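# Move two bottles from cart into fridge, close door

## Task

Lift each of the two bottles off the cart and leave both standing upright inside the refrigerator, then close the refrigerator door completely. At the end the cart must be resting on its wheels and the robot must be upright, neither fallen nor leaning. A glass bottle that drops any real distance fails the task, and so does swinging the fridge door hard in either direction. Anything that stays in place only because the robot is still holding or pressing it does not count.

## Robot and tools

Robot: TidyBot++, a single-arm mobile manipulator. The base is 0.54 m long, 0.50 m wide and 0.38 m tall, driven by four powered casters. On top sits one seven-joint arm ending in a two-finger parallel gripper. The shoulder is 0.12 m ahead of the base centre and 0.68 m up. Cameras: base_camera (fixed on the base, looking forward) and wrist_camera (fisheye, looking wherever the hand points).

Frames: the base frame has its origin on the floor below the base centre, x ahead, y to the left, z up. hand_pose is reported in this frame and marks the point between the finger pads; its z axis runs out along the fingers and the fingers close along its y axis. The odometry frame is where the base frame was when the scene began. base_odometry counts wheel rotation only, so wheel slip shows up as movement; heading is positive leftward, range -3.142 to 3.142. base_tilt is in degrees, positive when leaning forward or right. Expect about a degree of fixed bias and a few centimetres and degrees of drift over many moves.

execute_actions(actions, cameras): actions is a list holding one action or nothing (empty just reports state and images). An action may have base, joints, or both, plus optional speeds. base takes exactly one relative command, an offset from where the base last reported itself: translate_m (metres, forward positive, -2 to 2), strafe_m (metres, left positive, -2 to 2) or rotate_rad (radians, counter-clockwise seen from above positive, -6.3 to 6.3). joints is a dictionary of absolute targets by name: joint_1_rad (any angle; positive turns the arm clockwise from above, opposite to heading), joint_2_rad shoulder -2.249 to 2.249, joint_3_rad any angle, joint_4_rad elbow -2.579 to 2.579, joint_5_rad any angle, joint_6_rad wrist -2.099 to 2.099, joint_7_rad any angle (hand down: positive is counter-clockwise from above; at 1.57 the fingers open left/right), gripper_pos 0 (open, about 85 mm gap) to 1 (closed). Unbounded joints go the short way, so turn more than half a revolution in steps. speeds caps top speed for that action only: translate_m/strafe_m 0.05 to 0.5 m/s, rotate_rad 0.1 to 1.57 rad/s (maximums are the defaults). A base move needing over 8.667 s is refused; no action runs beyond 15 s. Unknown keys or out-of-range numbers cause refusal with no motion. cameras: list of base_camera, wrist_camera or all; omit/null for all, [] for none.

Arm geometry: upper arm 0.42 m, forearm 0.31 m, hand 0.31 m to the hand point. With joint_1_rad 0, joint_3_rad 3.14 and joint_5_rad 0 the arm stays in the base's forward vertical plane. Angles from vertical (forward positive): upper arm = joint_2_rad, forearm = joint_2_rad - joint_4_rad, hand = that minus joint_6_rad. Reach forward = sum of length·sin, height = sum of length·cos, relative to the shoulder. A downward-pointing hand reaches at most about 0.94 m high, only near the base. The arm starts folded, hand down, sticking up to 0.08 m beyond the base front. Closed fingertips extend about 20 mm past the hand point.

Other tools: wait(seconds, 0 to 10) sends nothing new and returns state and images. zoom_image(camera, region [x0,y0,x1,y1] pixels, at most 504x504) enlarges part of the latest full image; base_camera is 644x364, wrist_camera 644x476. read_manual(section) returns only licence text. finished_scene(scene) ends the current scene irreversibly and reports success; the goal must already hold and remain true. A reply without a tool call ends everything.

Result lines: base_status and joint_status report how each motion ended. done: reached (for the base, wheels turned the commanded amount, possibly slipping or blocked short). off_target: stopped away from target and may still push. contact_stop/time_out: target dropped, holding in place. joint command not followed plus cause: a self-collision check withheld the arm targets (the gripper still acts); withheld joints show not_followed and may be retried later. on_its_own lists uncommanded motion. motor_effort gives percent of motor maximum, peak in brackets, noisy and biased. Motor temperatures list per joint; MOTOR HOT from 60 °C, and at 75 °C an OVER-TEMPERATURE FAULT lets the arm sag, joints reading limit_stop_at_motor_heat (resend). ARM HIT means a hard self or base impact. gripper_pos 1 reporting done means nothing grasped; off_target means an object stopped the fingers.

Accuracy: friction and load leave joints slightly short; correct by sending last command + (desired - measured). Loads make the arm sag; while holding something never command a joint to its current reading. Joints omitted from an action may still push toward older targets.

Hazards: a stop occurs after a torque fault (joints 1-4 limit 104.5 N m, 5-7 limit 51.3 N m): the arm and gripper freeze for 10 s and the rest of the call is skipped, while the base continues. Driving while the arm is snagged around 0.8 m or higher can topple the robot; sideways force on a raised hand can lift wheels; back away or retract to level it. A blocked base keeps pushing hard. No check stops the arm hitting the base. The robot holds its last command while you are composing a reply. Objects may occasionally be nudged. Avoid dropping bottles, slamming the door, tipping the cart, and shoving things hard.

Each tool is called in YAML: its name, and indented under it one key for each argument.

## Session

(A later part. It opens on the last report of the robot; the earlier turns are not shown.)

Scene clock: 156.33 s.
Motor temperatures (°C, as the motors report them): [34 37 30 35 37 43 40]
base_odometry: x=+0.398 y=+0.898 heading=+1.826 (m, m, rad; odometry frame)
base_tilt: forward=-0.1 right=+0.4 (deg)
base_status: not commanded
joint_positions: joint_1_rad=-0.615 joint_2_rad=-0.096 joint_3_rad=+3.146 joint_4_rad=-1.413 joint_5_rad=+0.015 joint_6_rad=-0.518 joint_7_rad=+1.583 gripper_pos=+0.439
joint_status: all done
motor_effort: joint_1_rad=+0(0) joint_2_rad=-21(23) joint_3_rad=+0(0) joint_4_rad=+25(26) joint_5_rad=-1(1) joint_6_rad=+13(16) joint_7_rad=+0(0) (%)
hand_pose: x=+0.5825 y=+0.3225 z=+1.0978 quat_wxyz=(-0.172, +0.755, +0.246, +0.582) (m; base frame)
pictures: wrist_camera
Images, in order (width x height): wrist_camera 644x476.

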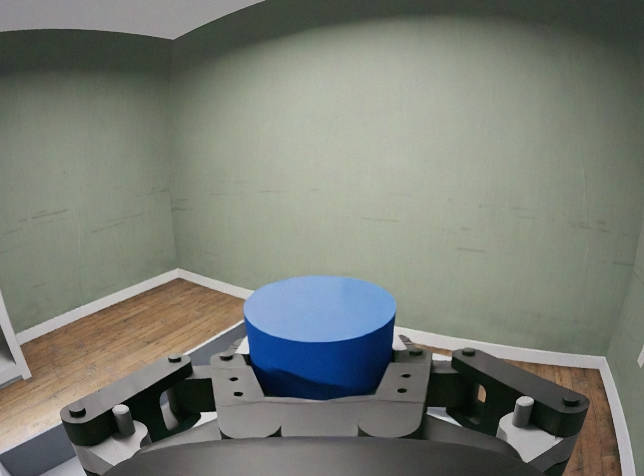

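execute_actions:
  actions:
    - {"base":{"translate_m":-0.3},"speeds":{"translate_m":0.2}}
  cameras: []

execute_actions:
  actions:
    - {"base":{"rotate_rad":1.572},"joints":{"joint_1_rad":-0.36},"speeds":{"rotate_rad":0.6}}
  cameras: ["wrist_camera"]

execute_actions:
  actions:
    - {"joints":{"joint_1_rad":0.0}}
  cameras: []

execute_actions:
  actions:
    - {"base":{"translate_m":0.8},"speeds":{"translate_m":0.3}}

Scene clock: 173.10 s.
Motor temperatures (°C, as the motors report them): [34 37 30 35 37 43 40]
base_odometry: x=+0.474 y=+0.608 heading=+1.826 (m, m, rad; odometry frame)
base_tilt: forward=-0.1 right=+0.3 (deg)
base_status: done
joint_positions: joint_1_rad=-0.615 joint_2_rad=-0.091 joint_3_rad=+3.146 joint_4_rad=-1.412 joint_5_rad=+0.015 joint_6_rad=-0.521 joint_7_rad=+1.583 gripper_pos=+0.439
joint_status: not commanded
motor_effort: joint_1_rad=+0(2) joint_2_rad=-20(25) joint_3_rad=+0(2) joint_4_rad=+24(26) joint_5_rad=-1(1) joint_6_rad=+13(14) joint_7_rad=+0(0) (%)
hand_pose: x=+0.5839 y=+0.3235 z=+1.0947 quat_wxyz=(-0.171, +0.757, +0.247, +0.580) (m; base frame)
pictures: none
No camera images: the call's "cameras" was empty. Leave "cameras" out to get every camera's image.

Scene clock: 176.47 s.
Motor temperatures (°C, as the motors report them): [34 38 30 35 37 43 40]
base_odometry: x=+0.474 y=+0.608 heading=-2.886 (m, m, rad; odometry frame)
base_tilt: forward=-0.1 right=+0.3 (deg)
base_status: done
joint_positions: joint_1_rad=-0.375 joint_2_rad=-0.091 joint_3_rad=+3.141 joint_4_rad=-1.412 joint_5_rad=+0.015 joint_6_rad=-0.522 joint_7_rad=+1.583 gripper_pos=+0.439
joint_status: all done
motor_effort: joint_1_rad=+1(3) joint_2_rad=-21(22) joint_3_rad=+0(4) joint_4_rad=+25(25) joint_5_rad=-1(2) joint_6_rad=+14(14) joint_7_rad=+0(0) (%)
hand_pose: x=+0.6462 y=+0.2068 z=+1.0946 quat_wxyz=(-0.102, +0.781, +0.157, +0.596) (m; base frame)
pictures: wrist_camera
Images, in order (width x height): wrist_camera 644x476.

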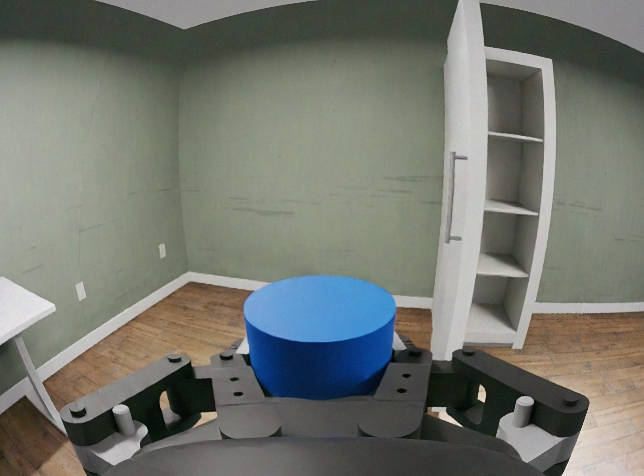

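Scene clock: 177.97 s.
Motor temperatures (°C, as the motors report them): [34 38 30 35 37 43 40]
base_odometry: x=+0.474 y=+0.608 heading=-2.886 (m, m, rad; odometry frame)
base_tilt: forward=+0.0 right=+0.4 (deg)
base_status: not commanded
joint_positions: joint_1_rad=-0.018 joint_2_rad=-0.091 joint_3_rad=+3.141 joint_4_rad=-1.412 joint_5_rad=+0.015 joint_6_rad=-0.522 joint_7_rad=+1.583 gripper_pos=+0.439
joint_status: all done
motor_effort: joint_1_rad=+1(1) joint_2_rad=-21(22) joint_3_rad=+0(2) joint_4_rad=+25(25) joint_5_rad=-1(1) joint_6_rad=+13(14) joint_7_rad=+0(0) (%)
hand_pose: x=+0.6852 y=+0.0095 z=+1.0946 quat_wxyz=(+0.005, +0.796, +0.015, +0.605) (m; base frame)
pictures: none
No camera images: the call's "cameras" was empty. Leave "cameras" out to get every camera's image.

Scene clock: 181.60 s.
Motor temperatures (°C, as the motors report them): [34 38 30 35 37 43 40]
base_odometry: x=-0.300 y=+0.404 heading=-2.885 (m, m, rad; odometry frame)
base_tilt: forward=+0.0 right=+0.3 (deg)
base_status: done
joint_positions: joint_1_rad=-0.018 joint_2_rad=-0.086 joint_3_rad=+3.141 joint_4_rad=-1.412 joint_5_rad=+0.015 joint_6_rad=-0.523 joint_7_rad=+1.583 gripper_pos=+0.439
joint_status: not commanded
motor_effort: joint_1_rad=+1(0) joint_2_rad=-21(25) joint_3_rad=+0(1) joint_4_rad=+25(26) joint_5_rad=-1(1) joint_6_rad=+13(13) joint_7_rad=+0(0) (%)
hand_pose: x=+0.6870 y=+0.0095 z=+1.0917 quat_wxyz=(+0.005, +0.798, +0.015, +0.602) (m; base frame)
pictures: base_camera, wrist_camera
Images, in order (width x height): base_camera 644x364, wrist_camera 644x476.

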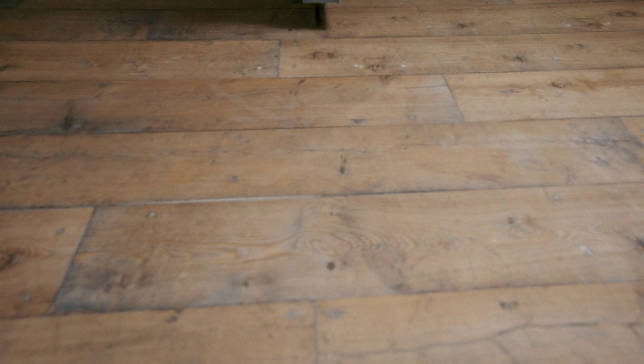

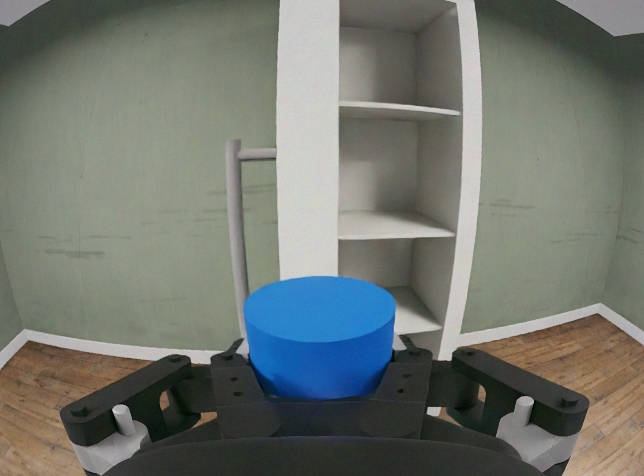

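execute_actions:
  actions:
    - {"base":{"strafe_m":-0.38},"speeds":{"strafe_m":0.25}}
  cameras: []

execute_actions:
  actions:
    - {"base":{"translate_m":0.6},"speeds":{"translate_m":0.25}}

Scene clock: 188.97 s.
Motor temperatures (°C, as the motors report them): [34 38 30 35 37 43 40]
base_odometry: x=-0.397 y=+0.771 heading=-2.884 (m, m, rad; odometry frame)
base_tilt: forward=-0.1 right=+0.5 (deg)
base_status: done
joint_positions: joint_1_rad=-0.014 joint_2_rad=-0.086 joint_3_rad=+3.142 joint_4_rad=-1.412 joint_5_rad=+0.015 joint_6_rad=-0.524 joint_7_rad=+1.583 gripper_pos=+0.439
joint_status: not commanded
motor_effort: joint_1_rad=+0(5) joint_2_rad=-22(24) joint_3_rad=+0(4) joint_4_rad=+25(25) joint_5_rad=-1(0) joint_6_rad=+14(13) joint_7_rad=+0(0) (%)
hand_pose: x=+0.6870 y=+0.0064 z=+1.0917 quat_wxyz=(+0.007, +0.798, +0.013, +0.602) (m; base frame)
pictures: none
No camera images: the call's "cameras" was empty. Leave "cameras" out to get every camera's image.

Scene clock: 192.23 s.
Motor temperatures (°C, as the motors report them): [34 38 30 35 37 43 40]
base_odometry: x=-0.977 y=+0.619 heading=-2.885 (m, m, rad; odometry frame)
base_tilt: forward=+0.0 right=+0.3 (deg)
base_status: done
joint_positions: joint_1_rad=-0.014 joint_2_rad=-0.085 joint_3_rad=+3.142 joint_4_rad=-1.411 joint_5_rad=+0.015 joint_6_rad=-0.525 joint_7_rad=+1.583 gripper_pos=+0.439
joint_status: not commanded
motor_effort: joint_1_rad=+0(1) joint_2_rad=-22(24) joint_3_rad=+0(1) joint_4_rad=+25(26) joint_5_rad=-1(1) joint_6_rad=+13(14) joint_7_rad=+0(0) (%)
hand_pose: x=+0.6876 y=+0.0063 z=+1.0907 quat_wxyz=(+0.007, +0.799, +0.013, +0.601) (m; base frame)
pictures: base_camera, wrist_camera
Images, in order (width x height): base_camera 644x364, wrist_camera 644x476.

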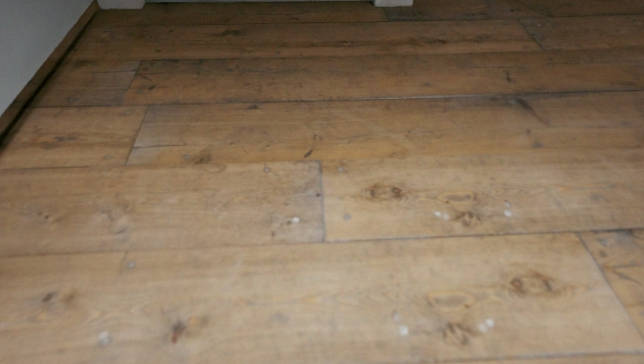

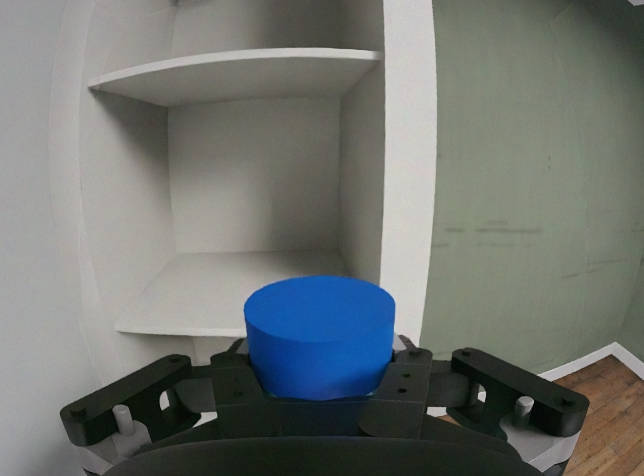

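execute_actions:
  actions:
    - {"base":{"translate_m":0.22},"speeds":{"translate_m":0.2}}
  cameras: []

execute_actions:
  actions:
    - {"joints":{"joint_1_rad":-0.36}}
  cameras: []

execute_actions:
  actions:
    - {"base":{"translate_m":0.44},"speeds":{"translate_m":0.15}}

execute_actions:
  actions:
    - {"joints":{"joint_4_rad":-1.62,"joint_6_rad":-0.2}}
  cameras: []

execute_actions:
  actions:
    - {"joints":{"joint_4_rad":-1.70,"joint_6_rad":-0.13}}
  cameras: []

Scene clock: 206.00 s.
Motor temperatures (°C, as the motors report them): [34 38 30 35 37 43 40]
base_odometry: x=-1.190 y=+0.564 heading=-2.885 (m, m, rad; odometry frame)
base_tilt: forward=+0.0 right=+0.4 (deg)
base_status: done
joint_positions: joint_1_rad=-0.014 joint_2_rad=-0.084 joint_3_rad=+3.142 joint_4_rad=-1.411 joint_5_rad=+0.015 joint_6_rad=-0.525 joint_7_rad=+1.583 gripper_pos=+0.439
joint_status: not commanded
motor_effort: joint_1_rad=+1(2) joint_2_rad=-21(25) joint_3_rad=+0(1) joint_4_rad=+25(26) joint_5_rad=-1(1) joint_6_rad=+14(14) joint_7_rad=+0(0) (%)
hand_pose: x=+0.6876 y=+0.0063 z=+1.0906 quat_wxyz=(+0.007, +0.799, +0.013, +0.601) (m; base frame)
pictures: none
No camera images: the call's "cameras" was empty. Leave "cameras" out to get every camera's image.

Scene clock: 207.50 s.
Motor temperatures (°C, as the motors report them): [34 38 30 35 37 43 40]
base_odometry: x=-1.190 y=+0.564 heading=-2.885 (m, m, rad; odometry frame)
base_tilt: forward=-0.1 right=+0.4 (deg)
base_status: not commanded
joint_positions: joint_1_rad=-0.342 joint_2_rad=-0.084 joint_3_rad=+3.140 joint_4_rad=-1.411 joint_5_rad=+0.015 joint_6_rad=-0.525 joint_7_rad=+1.583 gripper_pos=+0.439
joint_status: all done
motor_effort: joint_1_rad=+1(3) joint_2_rad=-22(22) joint_3_rad=+0(2) joint_4_rad=+25(25) joint_5_rad=-1(0) joint_6_rad=+14(13) joint_7_rad=+0(0) (%)
hand_pose: x=+0.6548 y=+0.1905 z=+1.0906 quat_wxyz=(-0.092, +0.786, +0.144, +0.594) (m; base frame)
pictures: none
No camera images: the call's "cameras" was empty. Leave "cameras" out to get every camera's image.

Scene clock: 211.10 s.
Motor temperatures (°C, as the motors report them): [34 38 30 35 37 43 40]
base_odometry: x=-1.616 y=+0.452 heading=-2.885 (m, m, rad; odometry frame)
base_tilt: forward=+0.0 right=+0.4 (deg)
base_status: done
joint_positions: joint_1_rad=-0.342 joint_2_rad=-0.084 joint_3_rad=+3.140 joint_4_rad=-1.411 joint_5_rad=+0.015 joint_6_rad=-0.525 joint_7_rad=+1.583 gripper_pos=+0.439
joint_status: not commanded
motor_effort: joint_1_rad=+1(1) joint_2_rad=-21(24) joint_3_rad=+0(1) joint_4_rad=+25(26) joint_5_rad=-1(1) joint_6_rad=+13(14) joint_7_rad=+0(0) (%)
hand_pose: x=+0.6547 y=+0.1905 z=+1.0906 quat_wxyz=(-0.092, +0.786, +0.144, +0.594) (m; base frame)
pictures: base_camera, wrist_camera
Images, in order (width x height): base_camera 644x364, wrist_camera 644x476.

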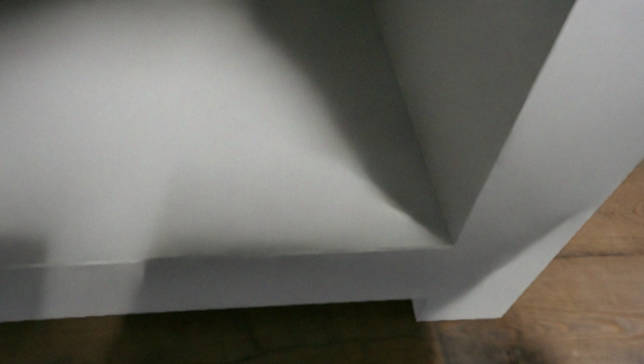

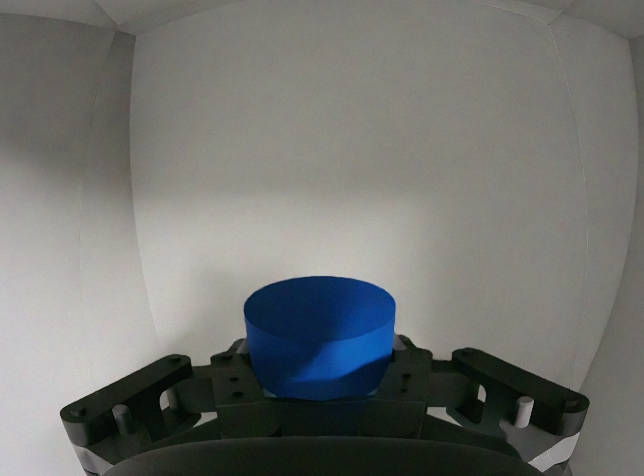

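Scene clock: 212.40 s.
Motor temperatures (°C, as the motors report them): [34 38 30 35 37 43 40]
base_odometry: x=-1.616 y=+0.452 heading=-2.885 (m, m, rad; odometry frame)
base_tilt: forward=-0.1 right=+0.4 (deg)
base_status: not commanded
joint_positions: joint_1_rad=-0.342 joint_2_rad=-0.084 joint_3_rad=+3.140 joint_4_rad=-1.641 joint_5_rad=+0.015 joint_6_rad=-0.259 joint_7_rad=+1.583 gripper_pos=+0.439
joint_status: joint_6_rad off_target (ended at -0.259, target -0.200); the others done
motor_effort: joint_1_rad=+0(1) joint_2_rad=-22(23) joint_3_rad=+0(0) joint_4_rad=+25(26) joint_5_rad=-1(1) joint_6_rad=+14(14) joint_7_rad=+0(0) (%)
hand_pose: x=+0.6659 y=+0.1957 z=+1.0302 quat_wxyz=(-0.095, +0.775, +0.144, +0.608) (m; base frame)
pictures: none
No camera images: the call's "cameras" was empty. Leave "cameras" out to get every camera's image.

Scene clock: 213.27 s.
Motor temperatures (°C, as the motors report them): [34 38 30 35 37 43 40]
base_odometry: x=-1.616 y=+0.452 heading=-2.885 (m, m, rad; odometry frame)
base_tilt: forward=-0.1 right=+0.4 (deg)
base_status: not commanded
joint_positions: joint_1_rad=-0.342 joint_2_rad=-0.084 joint_3_rad=+3.140 joint_4_rad=-1.718 joint_5_rad=+0.015 joint_6_rad=-0.184 joint_7_rad=+1.583 gripper_pos=+0.439
joint_status: all done
motor_effort: joint_1_rad=+1(2) joint_2_rad=-22(23) joint_3_rad=+0(1) joint_4_rad=+26(26) joint_5_rad=-1(1) joint_6_rad=+14(15) joint_7_rad=+0(1) (%)
hand_pose: x=+0.6651 y=+0.1958 z=+1.0054 quat_wxyz=(-0.096, +0.775, +0.145, +0.607) (m; base frame)
pictures: none
No camera images: the call's "cameras" was empty. Leave "cameras" out to get every camera's image.

No contact at 1.005; continue.

execute_actions:
  actions:
    - {"joints":{"joint_4_rad":-1.75,"joint_6_rad":-0.07}}
  cameras: []

execute_actions:
  actions:
    - {"joints":{"joint_4_rad":-1.80,"joint_6_rad":-0.02}}
  cameras: []

execute_actions:
  actions:
    - {"joints":{"joint_4_rad":-1.85,"joint_6_rad":0.03}}
  cameras: ["wrist_camera"]

Scene clock: 220.90 s.
Motor temperatures (°C, as the motors report them): [34 38 30 35 37 43 40]
base_odometry: x=-1.616 y=+0.452 heading=-2.885 (m, m, rad; odometry frame)
base_tilt: forward=-0.1 right=+0.4 (deg)
base_status: not commanded
joint_positions: joint_1_rad=-0.342 joint_2_rad=-0.086 joint_3_rad=+3.140 joint_4_rad=-1.753 joint_5_rad=+0.015 joint_6_rad=-0.115 joint_7_rad=+1.583 gripper_pos=+0.439
joint_status: all done
motor_effort: joint_1_rad=+0(0) joint_2_rad=-20(22) joint_3_rad=+0(0) joint_4_rad=+23(25) joint_5_rad=-1(1) joint_6_rad=+12(14) joint_7_rad=+0(0) (%)
hand_pose: x=+0.6658 y=+0.1964 z=+1.0055 quat_wxyz=(-0.098, +0.764, +0.143, +0.621) (m; base frame)
pictures: none
No camera images: the call's "cameras" was empty. Leave "cameras" out to get every camera's image.

Scene clock: 221.63 s.
Motor temperatures (°C, as the motors report them): [34 38 30 35 37 43 40]
base_odometry: x=-1.616 y=+0.452 heading=-2.885 (m, m, rad; odometry frame)
base_tilt: forward=-0.1 right=+0.3 (deg)
base_status: not commanded
joint_positions: joint_1_rad=-0.342 joint_2_rad=-0.093 joint_3_rad=+3.140 joint_4_rad=-1.790 joint_5_rad=+0.015 joint_6_rad=-0.051 joint_7_rad=+1.583 gripper_pos=+0.439
joint_status: all done
motor_effort: joint_1_rad=-1(1) joint_2_rad=-17(20) joint_3_rad=-1(1) joint_4_rad=+21(23) joint_5_rad=-1(1) joint_6_rad=+10(13) joint_7_rad=+0(0) (%)
hand_pose: x=+0.6640 y=+0.1961 z=+1.0063 quat_wxyz=(-0.101, +0.754, +0.141, +0.634) (m; base frame)
pictures: none
No camera images: the call's "cameras" was empty. Leave "cameras" out to get every camera's image.

Scene clock: 222.37 s.
Motor temperatures (°C, as the motors report them): [34 38 30 35 37 43 40]
base_odometry: x=-1.616 y=+0.452 heading=-2.885 (m, m, rad; odometry frame)
base_tilt: forward=-0.1 right=+0.5 (deg)
base_status: not commanded
joint_positions: joint_1_rad=-0.342 joint_2_rad=-0.102 joint_3_rad=+3.140 joint_4_rad=-1.828 joint_5_rad=+0.015 joint_6_rad=+0.012 joint_7_rad=+1.583 gripper_pos=+0.439
joint_status: all done
motor_effort: joint_1_rad=-1(1) joint_2_rad=-15(17) joint_3_rad=-1(2) joint_4_rad=+18(20) joint_5_rad=-1(1) joint_6_rad=+8(10) joint_7_rad=+0(0) (%)
hand_pose: x=+0.6608 y=+0.1953 z=+1.0075 quat_wxyz=(-0.103, +0.743, +0.140, +0.647) (m; base frame)
pictures: wrist_camera
Images, in order (width x height): wrist_camera 644x476.

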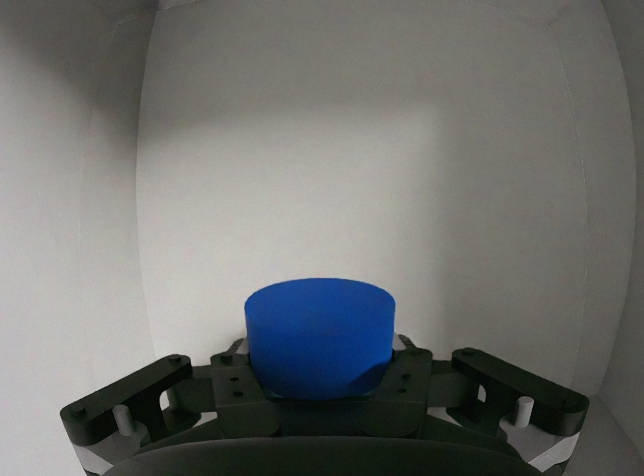

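execute_actions:
  actions:
    - {"joints":{"joint_4_rad":-1.70,"joint_6_rad":-0.22}}
  cameras: []

execute_actions:
  actions:
    - {"joints":{"gripper_pos":0}}
  cameras: ["wrist_camera"]

Scene clock: 229.00 s.
Motor temperatures (°C, as the motors report them): [34 38 30 35 37 44 40]
base_odometry: x=-1.616 y=+0.452 heading=-2.885 (m, m, rad; odometry frame)
base_tilt: forward=-0.1 right=+0.4 (deg)
base_status: not commanded
joint_positions: joint_1_rad=-0.342 joint_2_rad=-0.102 joint_3_rad=+3.140 joint_4_rad=-1.724 joint_5_rad=+0.015 joint_6_rad=-0.206 joint_7_rad=+1.583 gripper_pos=+0.439
joint_status: all done
motor_effort: joint_1_rad=+1(1) joint_2_rad=-20(20) joint_3_rad=+0(2) joint_4_rad=+23(24) joint_5_rad=-1(1) joint_6_rad=+11(11) joint_7_rad=+0(0) (%)
hand_pose: x=+0.6576 y=+0.1930 z=+1.0047 quat_wxyz=(-0.095, +0.779, +0.145, +0.603) (m; base frame)
pictures: none
No camera images: the call's "cameras" was empty. Leave "cameras" out to get every camera's image.

Scene clock: 230.10 s.
Motor temperatures (°C, as the motors report them): [34 38 30 35 37 43 40]
base_odometry: x=-1.616 y=+0.452 heading=-2.885 (m, m, rad; odometry frame)
base_tilt: forward=-0.1 right=+0.4 (deg)
base_status: not commanded
joint_positions: joint_1_rad=-0.342 joint_2_rad=-0.102 joint_3_rad=+3.140 joint_4_rad=-1.708 joint_5_rad=+0.015 joint_6_rad=-0.207 joint_7_rad=+1.583 gripper_pos=+0.000
joint_status: all done
motor_effort: joint_1_rad=+0(1) joint_2_rad=-18(21) joint_3_rad=+0(0) joint_4_rad=+21(24) joint_5_rad=-1(1) joint_6_rad=+9(12) joint_7_rad=+0(0) (%)
hand_pose: x=+0.6588 y=+0.1935 z=+1.0150 quat_wxyz=(-0.096, +0.774, +0.144, +0.609) (m; base frame)
pictures: wrist_camera
Images, in order (width x height): wrist_camera 644x476.

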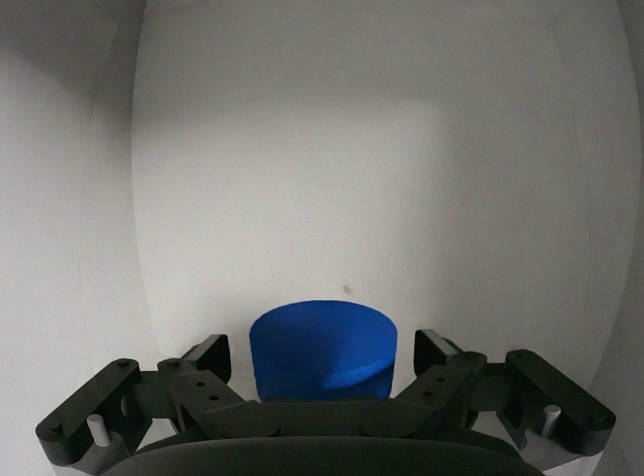

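execute_actions:
  actions:
    - {"base":{"translate_m":-0.3},"speeds":{"translate_m":0.12}}
  cameras: ["wrist_camera"]

execute_actions:
  actions:
    - {"base":{"translate_m":-0.95},"joints":{"joint_1_rad":0,"joint_4_rad":-1.6,"joint_6_rad":-0.3}}
  cameras: []

execute_actions:
  actions:
    - {"base":{"strafe_m":0.4}}
  cameras: []

execute_actions:
  actions:
    - {"base":{"translate_m":-0.915}}
  cameras: []

execute_actions:
  actions:
    - {"base":{"rotate_rad":-1.572},"joints":{"joint_1_rad":-0.78}}

Scene clock: 251.37 s.
Motor temperatures (°C, as the motors report them): [34 38 30 35 37 43 40]
base_odometry: x=-1.326 y=+0.529 heading=-2.885 (m, m, rad; odometry frame)
base_tilt: forward=-0.1 right=+0.4 (deg)
base_status: done
joint_positions: joint_1_rad=-0.342 joint_2_rad=-0.106 joint_3_rad=+3.140 joint_4_rad=-1.708 joint_5_rad=+0.015 joint_6_rad=-0.207 joint_7_rad=+1.583 gripper_pos=+0.000
joint_status: not commanded
motor_effort: joint_1_rad=+0(1) joint_2_rad=-17(20) joint_3_rad=+0(1) joint_4_rad=+20(21) joint_5_rad=-1(1) joint_6_rad=+10(10) joint_7_rad=+0(0) (%)
hand_pose: x=+0.6575 y=+0.1930 z=+1.0175 quat_wxyz=(-0.096, +0.773, +0.144, +0.611) (m; base frame)
pictures: wrist_camera
Images, in order (width x height): wrist_camera 644x476.

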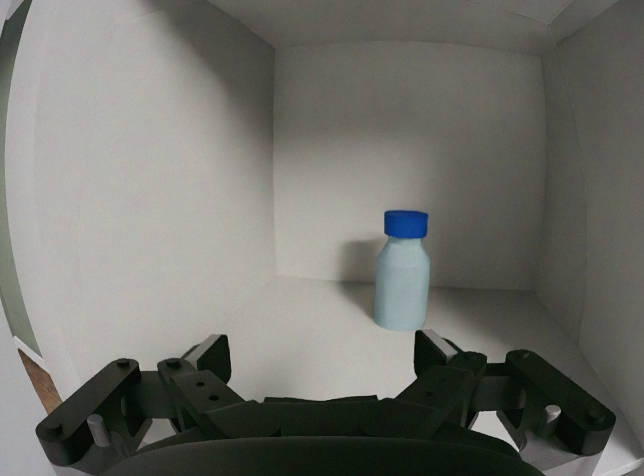

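Scene clock: 254.63 s.
Motor temperatures (°C, as the motors report them): [34 38 30 35 37 43 40]
base_odometry: x=-0.407 y=+0.770 heading=-2.885 (m, m, rad; odometry frame)
base_tilt: forward=-0.1 right=+0.4 (deg)
base_status: done
joint_positions: joint_1_rad=-0.018 joint_2_rad=-0.110 joint_3_rad=+3.140 joint_4_rad=-1.609 joint_5_rad=+0.015 joint_6_rad=-0.273 joint_7_rad=+1.583 gripper_pos=+0.000
joint_status: all done
motor_effort: joint_1_rad=+1(0) joint_2_rad=-16(21) joint_3_rad=+0(2) joint_4_rad=+20(21) joint_5_rad=-1(0) joint_6_rad=+10(9) joint_7_rad=+0(0) (%)
hand_pose: x=+0.6911 y=+0.0115 z=+1.0607 quat_wxyz=(+0.004, +0.774, +0.017, +0.633) (m; base frame)
pictures: none
No camera images: the call's "cameras" was empty. Leave "cameras" out to get every camera's image.

Scene clock: 256.80 s.
Motor temperatures (°C, as the motors report them): [34 38 30 35 37 43 40]
base_odometry: x=-0.305 y=+0.383 heading=-2.884 (m, m, rad; odometry frame)
base_tilt: forward=-0.1 right=+0.3 (deg)
base_status: done
joint_positions: joint_1_rad=-0.017 joint_2_rad=-0.110 joint_3_rad=+3.139 joint_4_rad=-1.608 joint_5_rad=+0.015 joint_6_rad=-0.274 joint_7_rad=+1.583 gripper_pos=+0.000
joint_status: not commanded
motor_effort: joint_1_rad=+1(3) joint_2_rad=-17(18) joint_3_rad=+0(3) joint_4_rad=+20(21) joint_5_rad=-1(2) joint_6_rad=+9(9) joint_7_rad=+0(0) (%)
hand_pose: x=+0.6911 y=+0.0112 z=+1.0608 quat_wxyz=(+0.004, +0.774, +0.017, +0.633) (m; base frame)
pictures: none
No camera images: the call's "cameras" was empty. Leave "cameras" out to get every camera's image.

Scene clock: 260.00 s.
Motor temperatures (°C, as the motors report them): [34 38 30 35 37 43 40]
base_odometry: x=+0.580 y=+0.616 heading=-2.884 (m, m, rad; odometry frame)
base_tilt: forward=-0.1 right=+0.4 (deg)
base_status: done
joint_positions: joint_1_rad=-0.017 joint_2_rad=-0.111 joint_3_rad=+3.139 joint_4_rad=-1.607 joint_5_rad=+0.015 joint_6_rad=-0.275 joint_7_rad=+1.583 gripper_pos=+0.000
joint_status: not commanded
motor_effort: joint_1_rad=+0(1) joint_2_rad=-17(21) joint_3_rad=+0(1) joint_4_rad=+20(22) joint_5_rad=-1(1) joint_6_rad=+9(10) joint_7_rad=+0(0) (%)
hand_pose: x=+0.6909 y=+0.0112 z=+1.0614 quat_wxyz=(+0.004, +0.774, +0.017, +0.633) (m; base frame)
pictures: none
No camera images: the call's "cameras" was empty. Leave "cameras" out to get every camera's image.

Scene clock: 262.50 s.
Motor temperatures (°C, as the motors report them): [34 38 30 35 37 43 40]
base_odometry: x=+0.580 y=+0.616 heading=+1.827 (m, m, rad; odometry frame)
base_tilt: forward=+0.0 right=+0.4 (deg)
base_status: done
joint_positions: joint_1_rad=-0.758 joint_2_rad=-0.111 joint_3_rad=+3.139 joint_4_rad=-1.607 joint_5_rad=+0.015 joint_6_rad=-0.275 joint_7_rad=+1.583 gripper_pos=+0.000
joint_status: all done
motor_effort: joint_1_rad=-1(5) joint_2_rad=-17(18) joint_3_rad=+0(3) joint_4_rad=+21(21) joint_5_rad=-1(1) joint_6_rad=+10(9) joint_7_rad=+0(0) (%)
hand_pose: x=+0.5331 y=+0.3946 z=+1.0614 quat_wxyz=(-0.225, +0.715, +0.296, +0.591) (m; base frame)
pictures: base_camera, wrist_camera
Images, in order (width x height): base_camera 644x364, wrist_camera 644x476.

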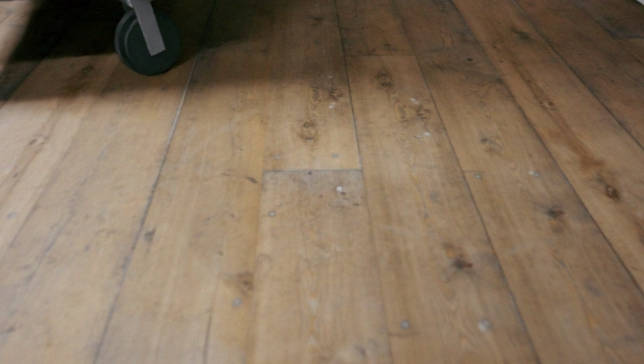

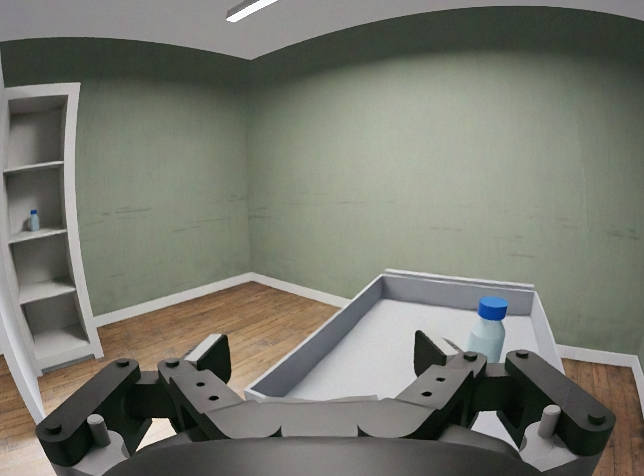

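execute_actions:
  actions:
    - {"base":{"translate_m":0.28},"joints":{"joint_2_rad":-0.11,"joint_4_rad":-2.11,"joint_6_rad":0.2},"speeds":{"translate_m":0.15}}

Scene clock: 288.00 s.
Motor temperatures (°C, as the motors report them): [34 38 30 35 37 43 40]
base_odometry: x=+0.509 y=+0.887 heading=+1.826 (m, m, rad; odometry frame)
base_tilt: forward=-0.1 right=+0.4 (deg)
base_status: done
joint_positions: joint_1_rad=-0.760 joint_2_rad=-0.112 joint_3_rad=+3.139 joint_4_rad=-2.102 joint_5_rad=+0.015 joint_6_rad=+0.171 joint_7_rad=+1.583 gripper_pos=+0.000
joint_status: all done
motor_effort: joint_1_rad=+1(1) joint_2_rad=-15(18) joint_3_rad=+0(2) joint_4_rad=+19(21) joint_5_rad=-1(1) joint_6_rad=+9(9) joint_7_rad=+0(0) (%)
hand_pose: x=+0.5092 y=+0.3761 z=+0.8953 quat_wxyz=(-0.222, +0.728, +0.305, +0.573) (m; base frame)
pictures: base_camera, wrist_camera
Images, in order (width x height): base_camera 644x364, wrist_camera 644x476.

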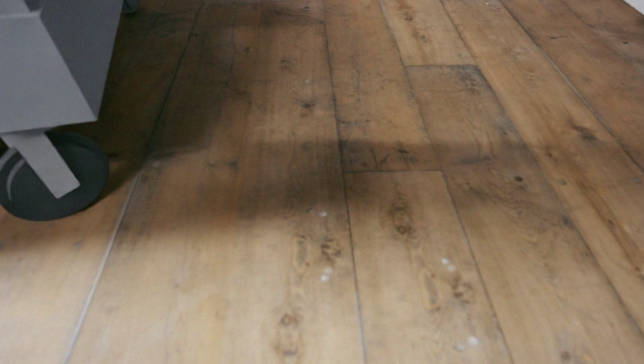

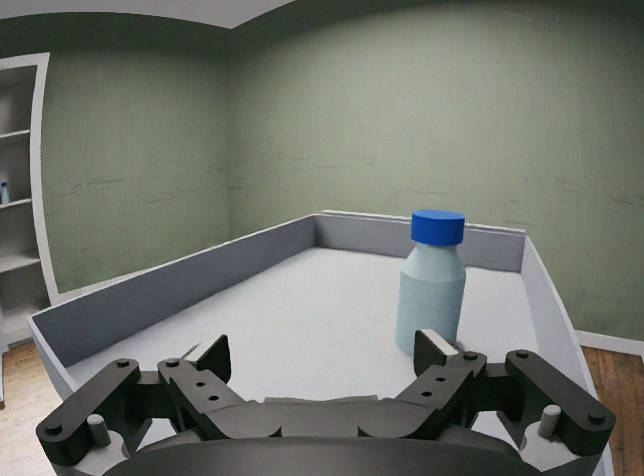

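execute_actions:
  actions:
    - {"base":{"translate_m":0.16},"speeds":{"translate_m":0.08}}
  cameras: ["wrist_camera"]

Scene clock: 295.87 s.
Motor temperatures (°C, as the motors report them): [34 38 30 35 37 43 40]
base_odometry: x=+0.469 y=+1.042 heading=+1.825 (m, m, rad; odometry frame)
base_tilt: forward=-0.1 right=+0.4 (deg)
base_status: done
joint_positions: joint_1_rad=-0.761 joint_2_rad=-0.112 joint_3_rad=+3.139 joint_4_rad=-2.102 joint_5_rad=+0.015 joint_6_rad=+0.171 joint_7_rad=+1.583 gripper_pos=+0.000
joint_status: not commanded
motor_effort: joint_1_rad=+0(1) joint_2_rad=-16(18) joint_3_rad=+0(1) joint_4_rad=+19(20) joint_5_rad=-1(1) joint_6_rad=+9(10) joint_7_rad=+0(0) (%)
hand_pose: x=+0.5089 y=+0.3763 z=+0.8954 quat_wxyz=(-0.222, +0.728, +0.305, +0.573) (m; base frame)
pictures: wrist_camera
Images, in order (width x height): wrist_camera 644x476.

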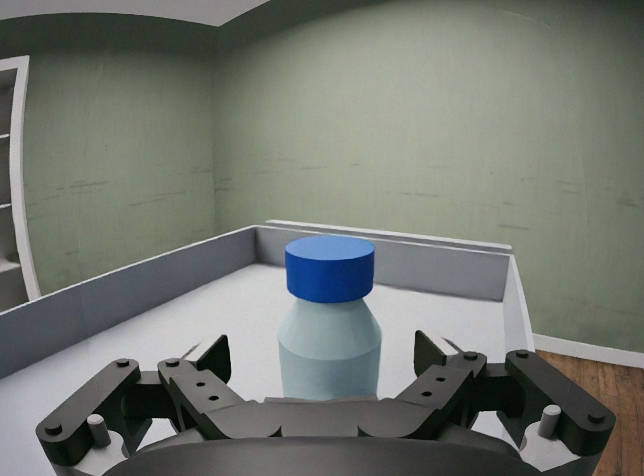

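execute_actions:
  actions:
    - {"base":{"strafe_m":0.03},"speeds":{"strafe_m":0.05}}
  cameras: []

execute_actions:
  actions:
    - {"base":{"translate_m":0.032},"speeds":{"translate_m":0.05}}
  cameras: []

execute_actions:
  actions:
    - {"base":{"strafe_m":0.028},"speeds":{"strafe_m":0.05}}
  cameras: []

execute_actions:
  actions:
    - {"base":{"translate_m":0.03},"speeds":{"translate_m":0.05}}

Scene clock: 302.03 s.
Motor temperatures (°C, as the motors report them): [34 38 30 35 37 43 40]
base_odometry: x=+0.440 y=+1.035 heading=+1.825 (m, m, rad; odometry frame)
base_tilt: forward=-0.1 right=+0.4 (deg)
base_status: done
joint_positions: joint_1_rad=-0.761 joint_2_rad=-0.112 joint_3_rad=+3.139 joint_4_rad=-2.102 joint_5_rad=+0.015 joint_6_rad=+0.171 joint_7_rad=+1.583 gripper_pos=+0.000
joint_status: not commanded
motor_effort: joint_1_rad=+0(1) joint_2_rad=-16(17) joint_3_rad=+0(2) joint_4_rad=+19(20) joint_5_rad=-1(1) joint_6_rad=+9(9) joint_7_rad=+0(0) (%)
hand_pose: x=+0.5088 y=+0.3765 z=+0.8954 quat_wxyz=(-0.222, +0.728, +0.305, +0.573) (m; base frame)
pictures: none
No camera images: the call's "cameras" was empty. Leave "cameras" out to get every camera's image.

Scene clock: 303.13 s.
Motor temperatures (°C, as the motors report them): [34 38 30 35 37 43 40]
base_odometry: x=+0.432 y=+1.065 heading=+1.825 (m, m, rad; odometry frame)
base_tilt: forward=-0.1 right=+0.4 (deg)
base_status: done
joint_positions: joint_1_rad=-0.762 joint_2_rad=-0.112 joint_3_rad=+3.139 joint_4_rad=-2.102 joint_5_rad=+0.015 joint_6_rad=+0.172 joint_7_rad=+1.583 gripper_pos=+0.000
joint_status: not commanded
motor_effort: joint_1_rad=+1(2) joint_2_rad=-15(18) joint_3_rad=+0(1) joint_4_rad=+19(20) joint_5_rad=-1(1) joint_6_rad=+10(9) joint_7_rad=+0(0) (%)
hand_pose: x=+0.5086 y=+0.3766 z=+0.8955 quat_wxyz=(-0.222, +0.728, +0.305, +0.573) (m; base frame)
pictures: none
No camera images: the call's "cameras" was empty. Leave "cameras" out to get every camera's image.

Scene clock: 304.17 s.
Motor temperatures (°C, as the motors report them): [34 38 30 35 37 43 40]
base_odometry: x=+0.404 y=+1.059 heading=+1.825 (m, m, rad; odometry frame)
base_tilt: forward=-0.1 right=+0.5 (deg)
base_status: done
joint_positions: joint_1_rad=-0.762 joint_2_rad=-0.112 joint_3_rad=+3.139 joint_4_rad=-2.102 joint_5_rad=+0.015 joint_6_rad=+0.172 joint_7_rad=+1.583 gripper_pos=+0.000
joint_status: not commanded
motor_effort: joint_1_rad=+0(1) joint_2_rad=-15(17) joint_3_rad=+0(2) joint_4_rad=+19(20) joint_5_rad=-1(1) joint_6_rad=+9(9) joint_7_rad=+0(0) (%)
hand_pose: x=+0.5086 y=+0.3766 z=+0.8955 quat_wxyz=(-0.222, +0.728, +0.305, +0.573) (m; base frame)
pictures: none
No camera images: the call's "cameras" was empty. Leave "cameras" out to get every camera's image.

Scene clock: 305.23 s.
Motor temperatures (°C, as the motors report them): [34 38 30 35 37 43 40]
base_odometry: x=+0.397 y=+1.088 heading=+1.825 (m, m, rad; odometry frame)
base_tilt: forward=-0.1 right=+0.4 (deg)
base_status: done
joint_positions: joint_1_rad=-0.762 joint_2_rad=-0.112 joint_3_rad=+3.139 joint_4_rad=-2.103 joint_5_rad=+0.015 joint_6_rad=+0.172 joint_7_rad=+1.583 gripper_pos=+0.000
joint_status: not commanded
motor_effort: joint_1_rad=+1(1) joint_2_rad=-15(17) joint_3_rad=+0(2) joint_4_rad=+19(20) joint_5_rad=-1(1) joint_6_rad=+9(10) joint_7_rad=+0(0) (%)
hand_pose: x=+0.5084 y=+0.3769 z=+0.8954 quat_wxyz=(-0.222, +0.728, +0.305, +0.573) (m; base frame)
pictures: base_camera, wrist_camera
Images, in order (width x height): base_camera 644x364, wrist_camera 644x476.

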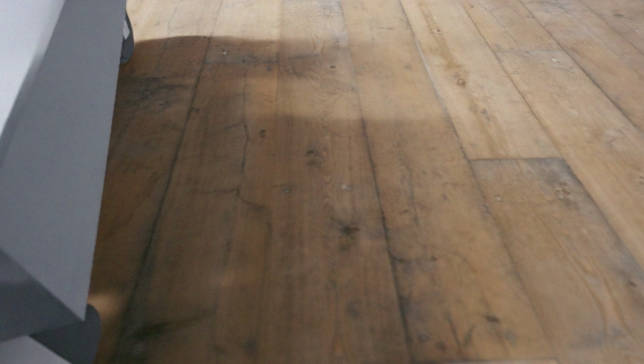

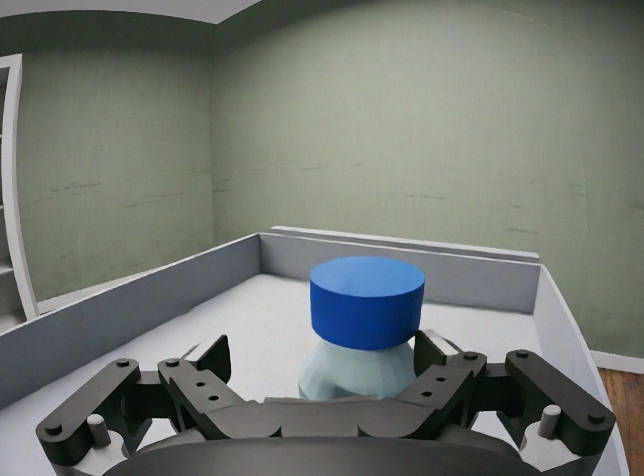

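execute_actions:
  actions:
    - {"base":{"translate_m":0.04},"speeds":{"translate_m":0.05}}
  cameras: ["wrist_camera"]

Scene clock: 312.30 s.
Motor temperatures (°C, as the motors report them): [34 38 30 35 37 43 40]
base_odometry: x=+0.386 y=+1.126 heading=+1.825 (m, m, rad; odometry frame)
base_tilt: forward=-0.1 right=+0.3 (deg)
base_status: done
joint_positions: joint_1_rad=-0.763 joint_2_rad=-0.112 joint_3_rad=+3.139 joint_4_rad=-2.103 joint_5_rad=+0.015 joint_6_rad=+0.173 joint_7_rad=+1.583 gripper_pos=+0.000
joint_status: not commanded
motor_effort: joint_1_rad=+1(1) joint_2_rad=-16(16) joint_3_rad=+0(2) joint_4_rad=+19(20) joint_5_rad=-1(1) joint_6_rad=+9(10) joint_7_rad=+0(0) (%)
hand_pose: x=+0.5083 y=+0.3769 z=+0.8954 quat_wxyz=(-0.222, +0.728, +0.305, +0.573) (m; base frame)
pictures: wrist_camera
Images, in order (width x height): wrist_camera 644x476.

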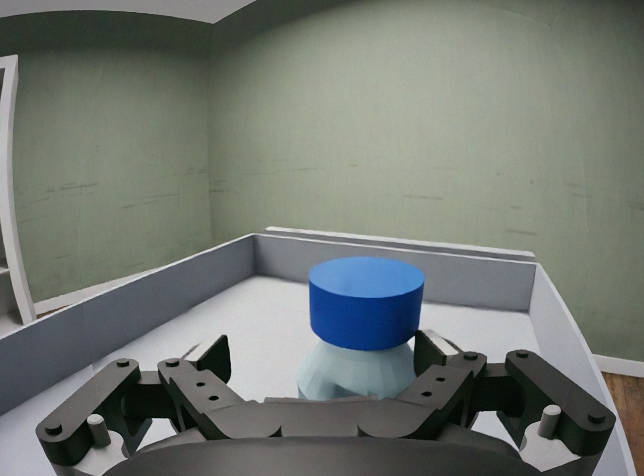

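execute_actions:
  actions:
    - {"base":{"translate_m":-0.02},"joints":{"joint_1_rad":-0.69},"speeds":{"translate_m":0.05}}

Scene clock: 318.07 s.
Motor temperatures (°C, as the motors report them): [34 38 30 35 37 43 40]
base_odometry: x=+0.391 y=+1.107 heading=+1.825 (m, m, rad; odometry frame)
base_tilt: forward=-0.1 right=+0.4 (deg)
base_status: done
joint_positions: joint_1_rad=-0.708 joint_2_rad=-0.112 joint_3_rad=+3.139 joint_4_rad=-2.103 joint_5_rad=+0.015 joint_6_rad=+0.173 joint_7_rad=+1.583 gripper_pos=+0.000
joint_status: all done
motor_effort: joint_1_rad=+1(1) joint_2_rad=-16(18) joint_3_rad=+0(1) joint_4_rad=+19(20) joint_5_rad=-1(1) joint_6_rad=+9(10) joint_7_rad=+0(0) (%)
hand_pose: x=+0.5283 y=+0.3551 z=+0.8954 quat_wxyz=(-0.207, +0.736, +0.285, +0.579) (m; base frame)
pictures: base_camera, wrist_camera
Images, in order (width x height): base_camera 644x364, wrist_camera 644x476.

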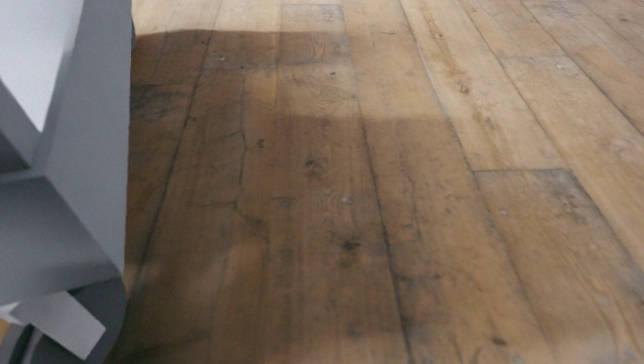

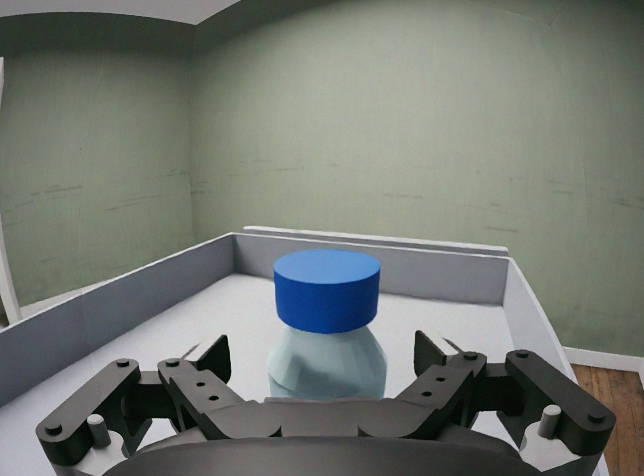

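execute_actions:
  actions:
    - {"base":{"translate_m":0.035},"joints":{"joint_1_rad":-0.76},"speeds":{"translate_m":0.05}}
  cameras: ["wrist_camera"]

Scene clock: 323.63 s.
Motor temperatures (°C, as the motors report them): [34 38 30 35 37 44 40]
base_odometry: x=+0.382 y=+1.141 heading=+1.825 (m, m, rad; odometry frame)
base_tilt: forward=-0.1 right=+0.3 (deg)
base_status: done
joint_positions: joint_1_rad=-0.745 joint_2_rad=-0.112 joint_3_rad=+3.139 joint_4_rad=-2.103 joint_5_rad=+0.015 joint_6_rad=+0.173 joint_7_rad=+1.583 gripper_pos=+0.000
joint_status: all done
motor_effort: joint_1_rad=+0(0) joint_2_rad=-15(18) joint_3_rad=+0(1) joint_4_rad=+19(20) joint_5_rad=-1(1) joint_6_rad=+9(10) joint_7_rad=+0(0) (%)
hand_pose: x=+0.5150 y=+0.3699 z=+0.8954 quat_wxyz=(-0.217, +0.730, +0.299, +0.575) (m; base frame)
pictures: wrist_camera
Images, in order (width x height): wrist_camera 644x476.

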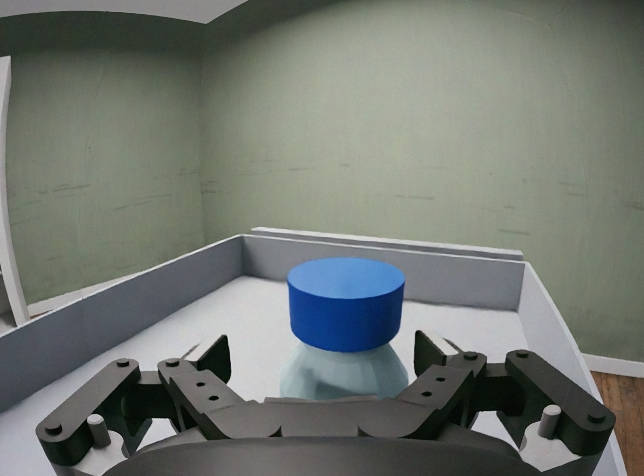

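execute_actions:
  actions:
    - {"base":{"translate_m":0.035},"speeds":{"translate_m":0.05}}

Scene clock: 335.67 s.
Motor temperatures (°C, as the motors report them): [34 38 30 35 37 44 40]
base_odometry: x=+0.373 y=+1.175 heading=+1.825 (m, m, rad; odometry frame)
base_tilt: forward=-0.1 right=+0.4 (deg)
base_status: done
joint_positions: joint_1_rad=-0.745 joint_2_rad=-0.112 joint_3_rad=+3.139 joint_4_rad=-2.103 joint_5_rad=+0.015 joint_6_rad=+0.173 joint_7_rad=+1.583 gripper_pos=+0.000
joint_status: not commanded
motor_effort: joint_1_rad=+1(1) joint_2_rad=-15(18) joint_3_rad=+0(1) joint_4_rad=+19(20) joint_5_rad=-1(1) joint_6_rad=+10(10) joint_7_rad=+0(0) (%)
hand_pose: x=+0.5149 y=+0.3699 z=+0.8955 quat_wxyz=(-0.217, +0.730, +0.299, +0.575) (m; base frame)
pictures: base_camera, wrist_camera
Images, in order (width x height): base_camera 644x364, wrist_camera 644x476.

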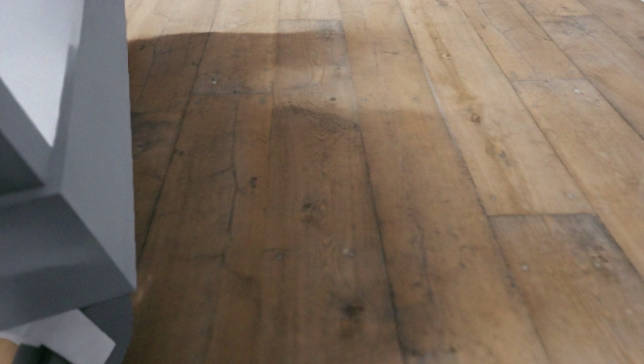

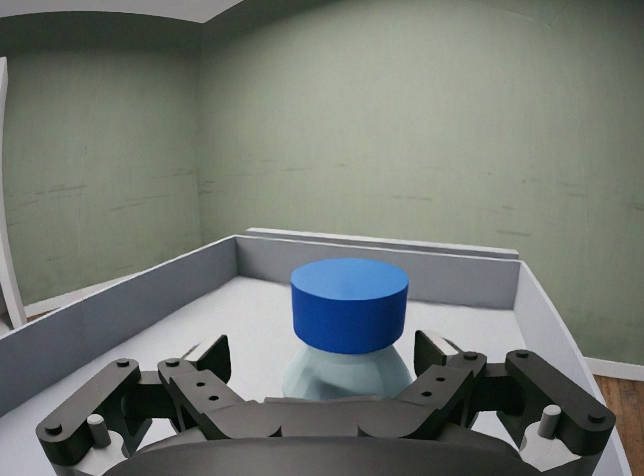

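execute_actions:
  actions:
    - {"joints":{"joint_1_rad":-0.72,"joint_2_rad":0.02,"joint_4_rad":-1.95,"joint_6_rad":0.17}}

Scene clock: 344.80 s.
Motor temperatures (°C, as the motors report them): [34 38 30 35 37 44 40]
base_odometry: x=+0.373 y=+1.175 heading=+1.825 (m, m, rad; odometry frame)
base_tilt: forward=-0.1 right=+0.4 (deg)
base_status: not commanded
joint_positions: joint_1_rad=-0.742 joint_2_rad=+0.007 joint_3_rad=+3.139 joint_4_rad=-1.957 joint_5_rad=+0.015 joint_6_rad=+0.173 joint_7_rad=+1.583 gripper_pos=+0.000
joint_status: all done
motor_effort: joint_1_rad=+0(0) joint_2_rad=-19(20) joint_3_rad=+0(0) joint_4_rad=+19(19) joint_5_rad=-1(1) joint_6_rad=+9(9) joint_7_rad=+0(0) (%)
hand_pose: x=+0.5566 y=+0.4060 z=+0.9142 quat_wxyz=(-0.220, +0.723, +0.295, +0.585) (m; base frame)
pictures: base_camera, wrist_camera
Images, in order (width x height): base_camera 644x364, wrist_camera 644x476.

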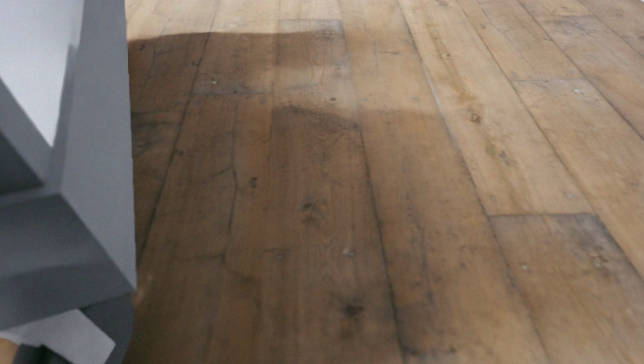

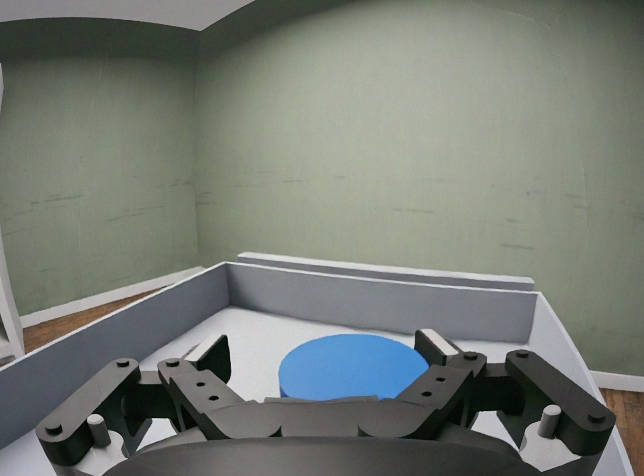

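execute_actions:
  actions:
    - {"joints":{"joint_1_rad":-0.69,"joint_4_rad":-2.02,"joint_6_rad":0.23}}
  cameras: ["wrist_camera"]

Scene clock: 349.80 s.
Motor temperatures (°C, as the motors report them): [34 38 30 35 37 44 40]
base_odometry: x=+0.373 y=+1.175 heading=+1.825 (m, m, rad; odometry frame)
base_tilt: forward=-0.1 right=+0.4 (deg)
base_status: not commanded
joint_positions: joint_1_rad=-0.711 joint_2_rad=+0.008 joint_3_rad=+3.139 joint_4_rad=-2.017 joint_5_rad=+0.015 joint_6_rad=+0.199 joint_7_rad=+1.583 gripper_pos=+0.000
joint_status: all done
motor_effort: joint_1_rad=+1(1) joint_2_rad=-19(19) joint_3_rad=+0(1) joint_4_rad=+19(19) joint_5_rad=-1(1) joint_6_rad=+9(11) joint_7_rad=+0(0) (%)
hand_pose: x=+0.5610 y=+0.3861 z=+0.8859 quat_wxyz=(-0.207, +0.737, +0.288, +0.575) (m; base frame)
pictures: wrist_camera
Images, in order (width x height): wrist_camera 644x476.

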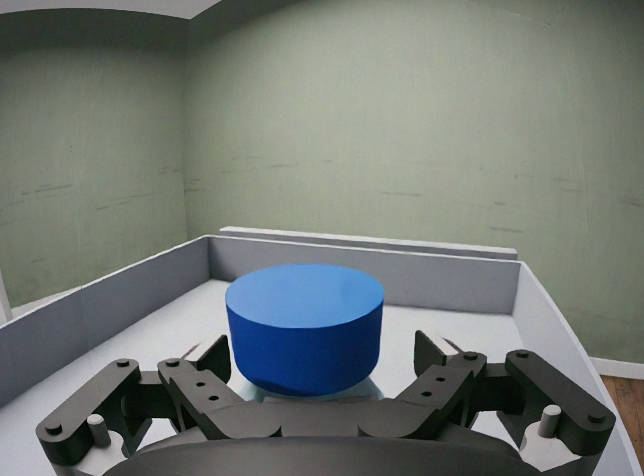

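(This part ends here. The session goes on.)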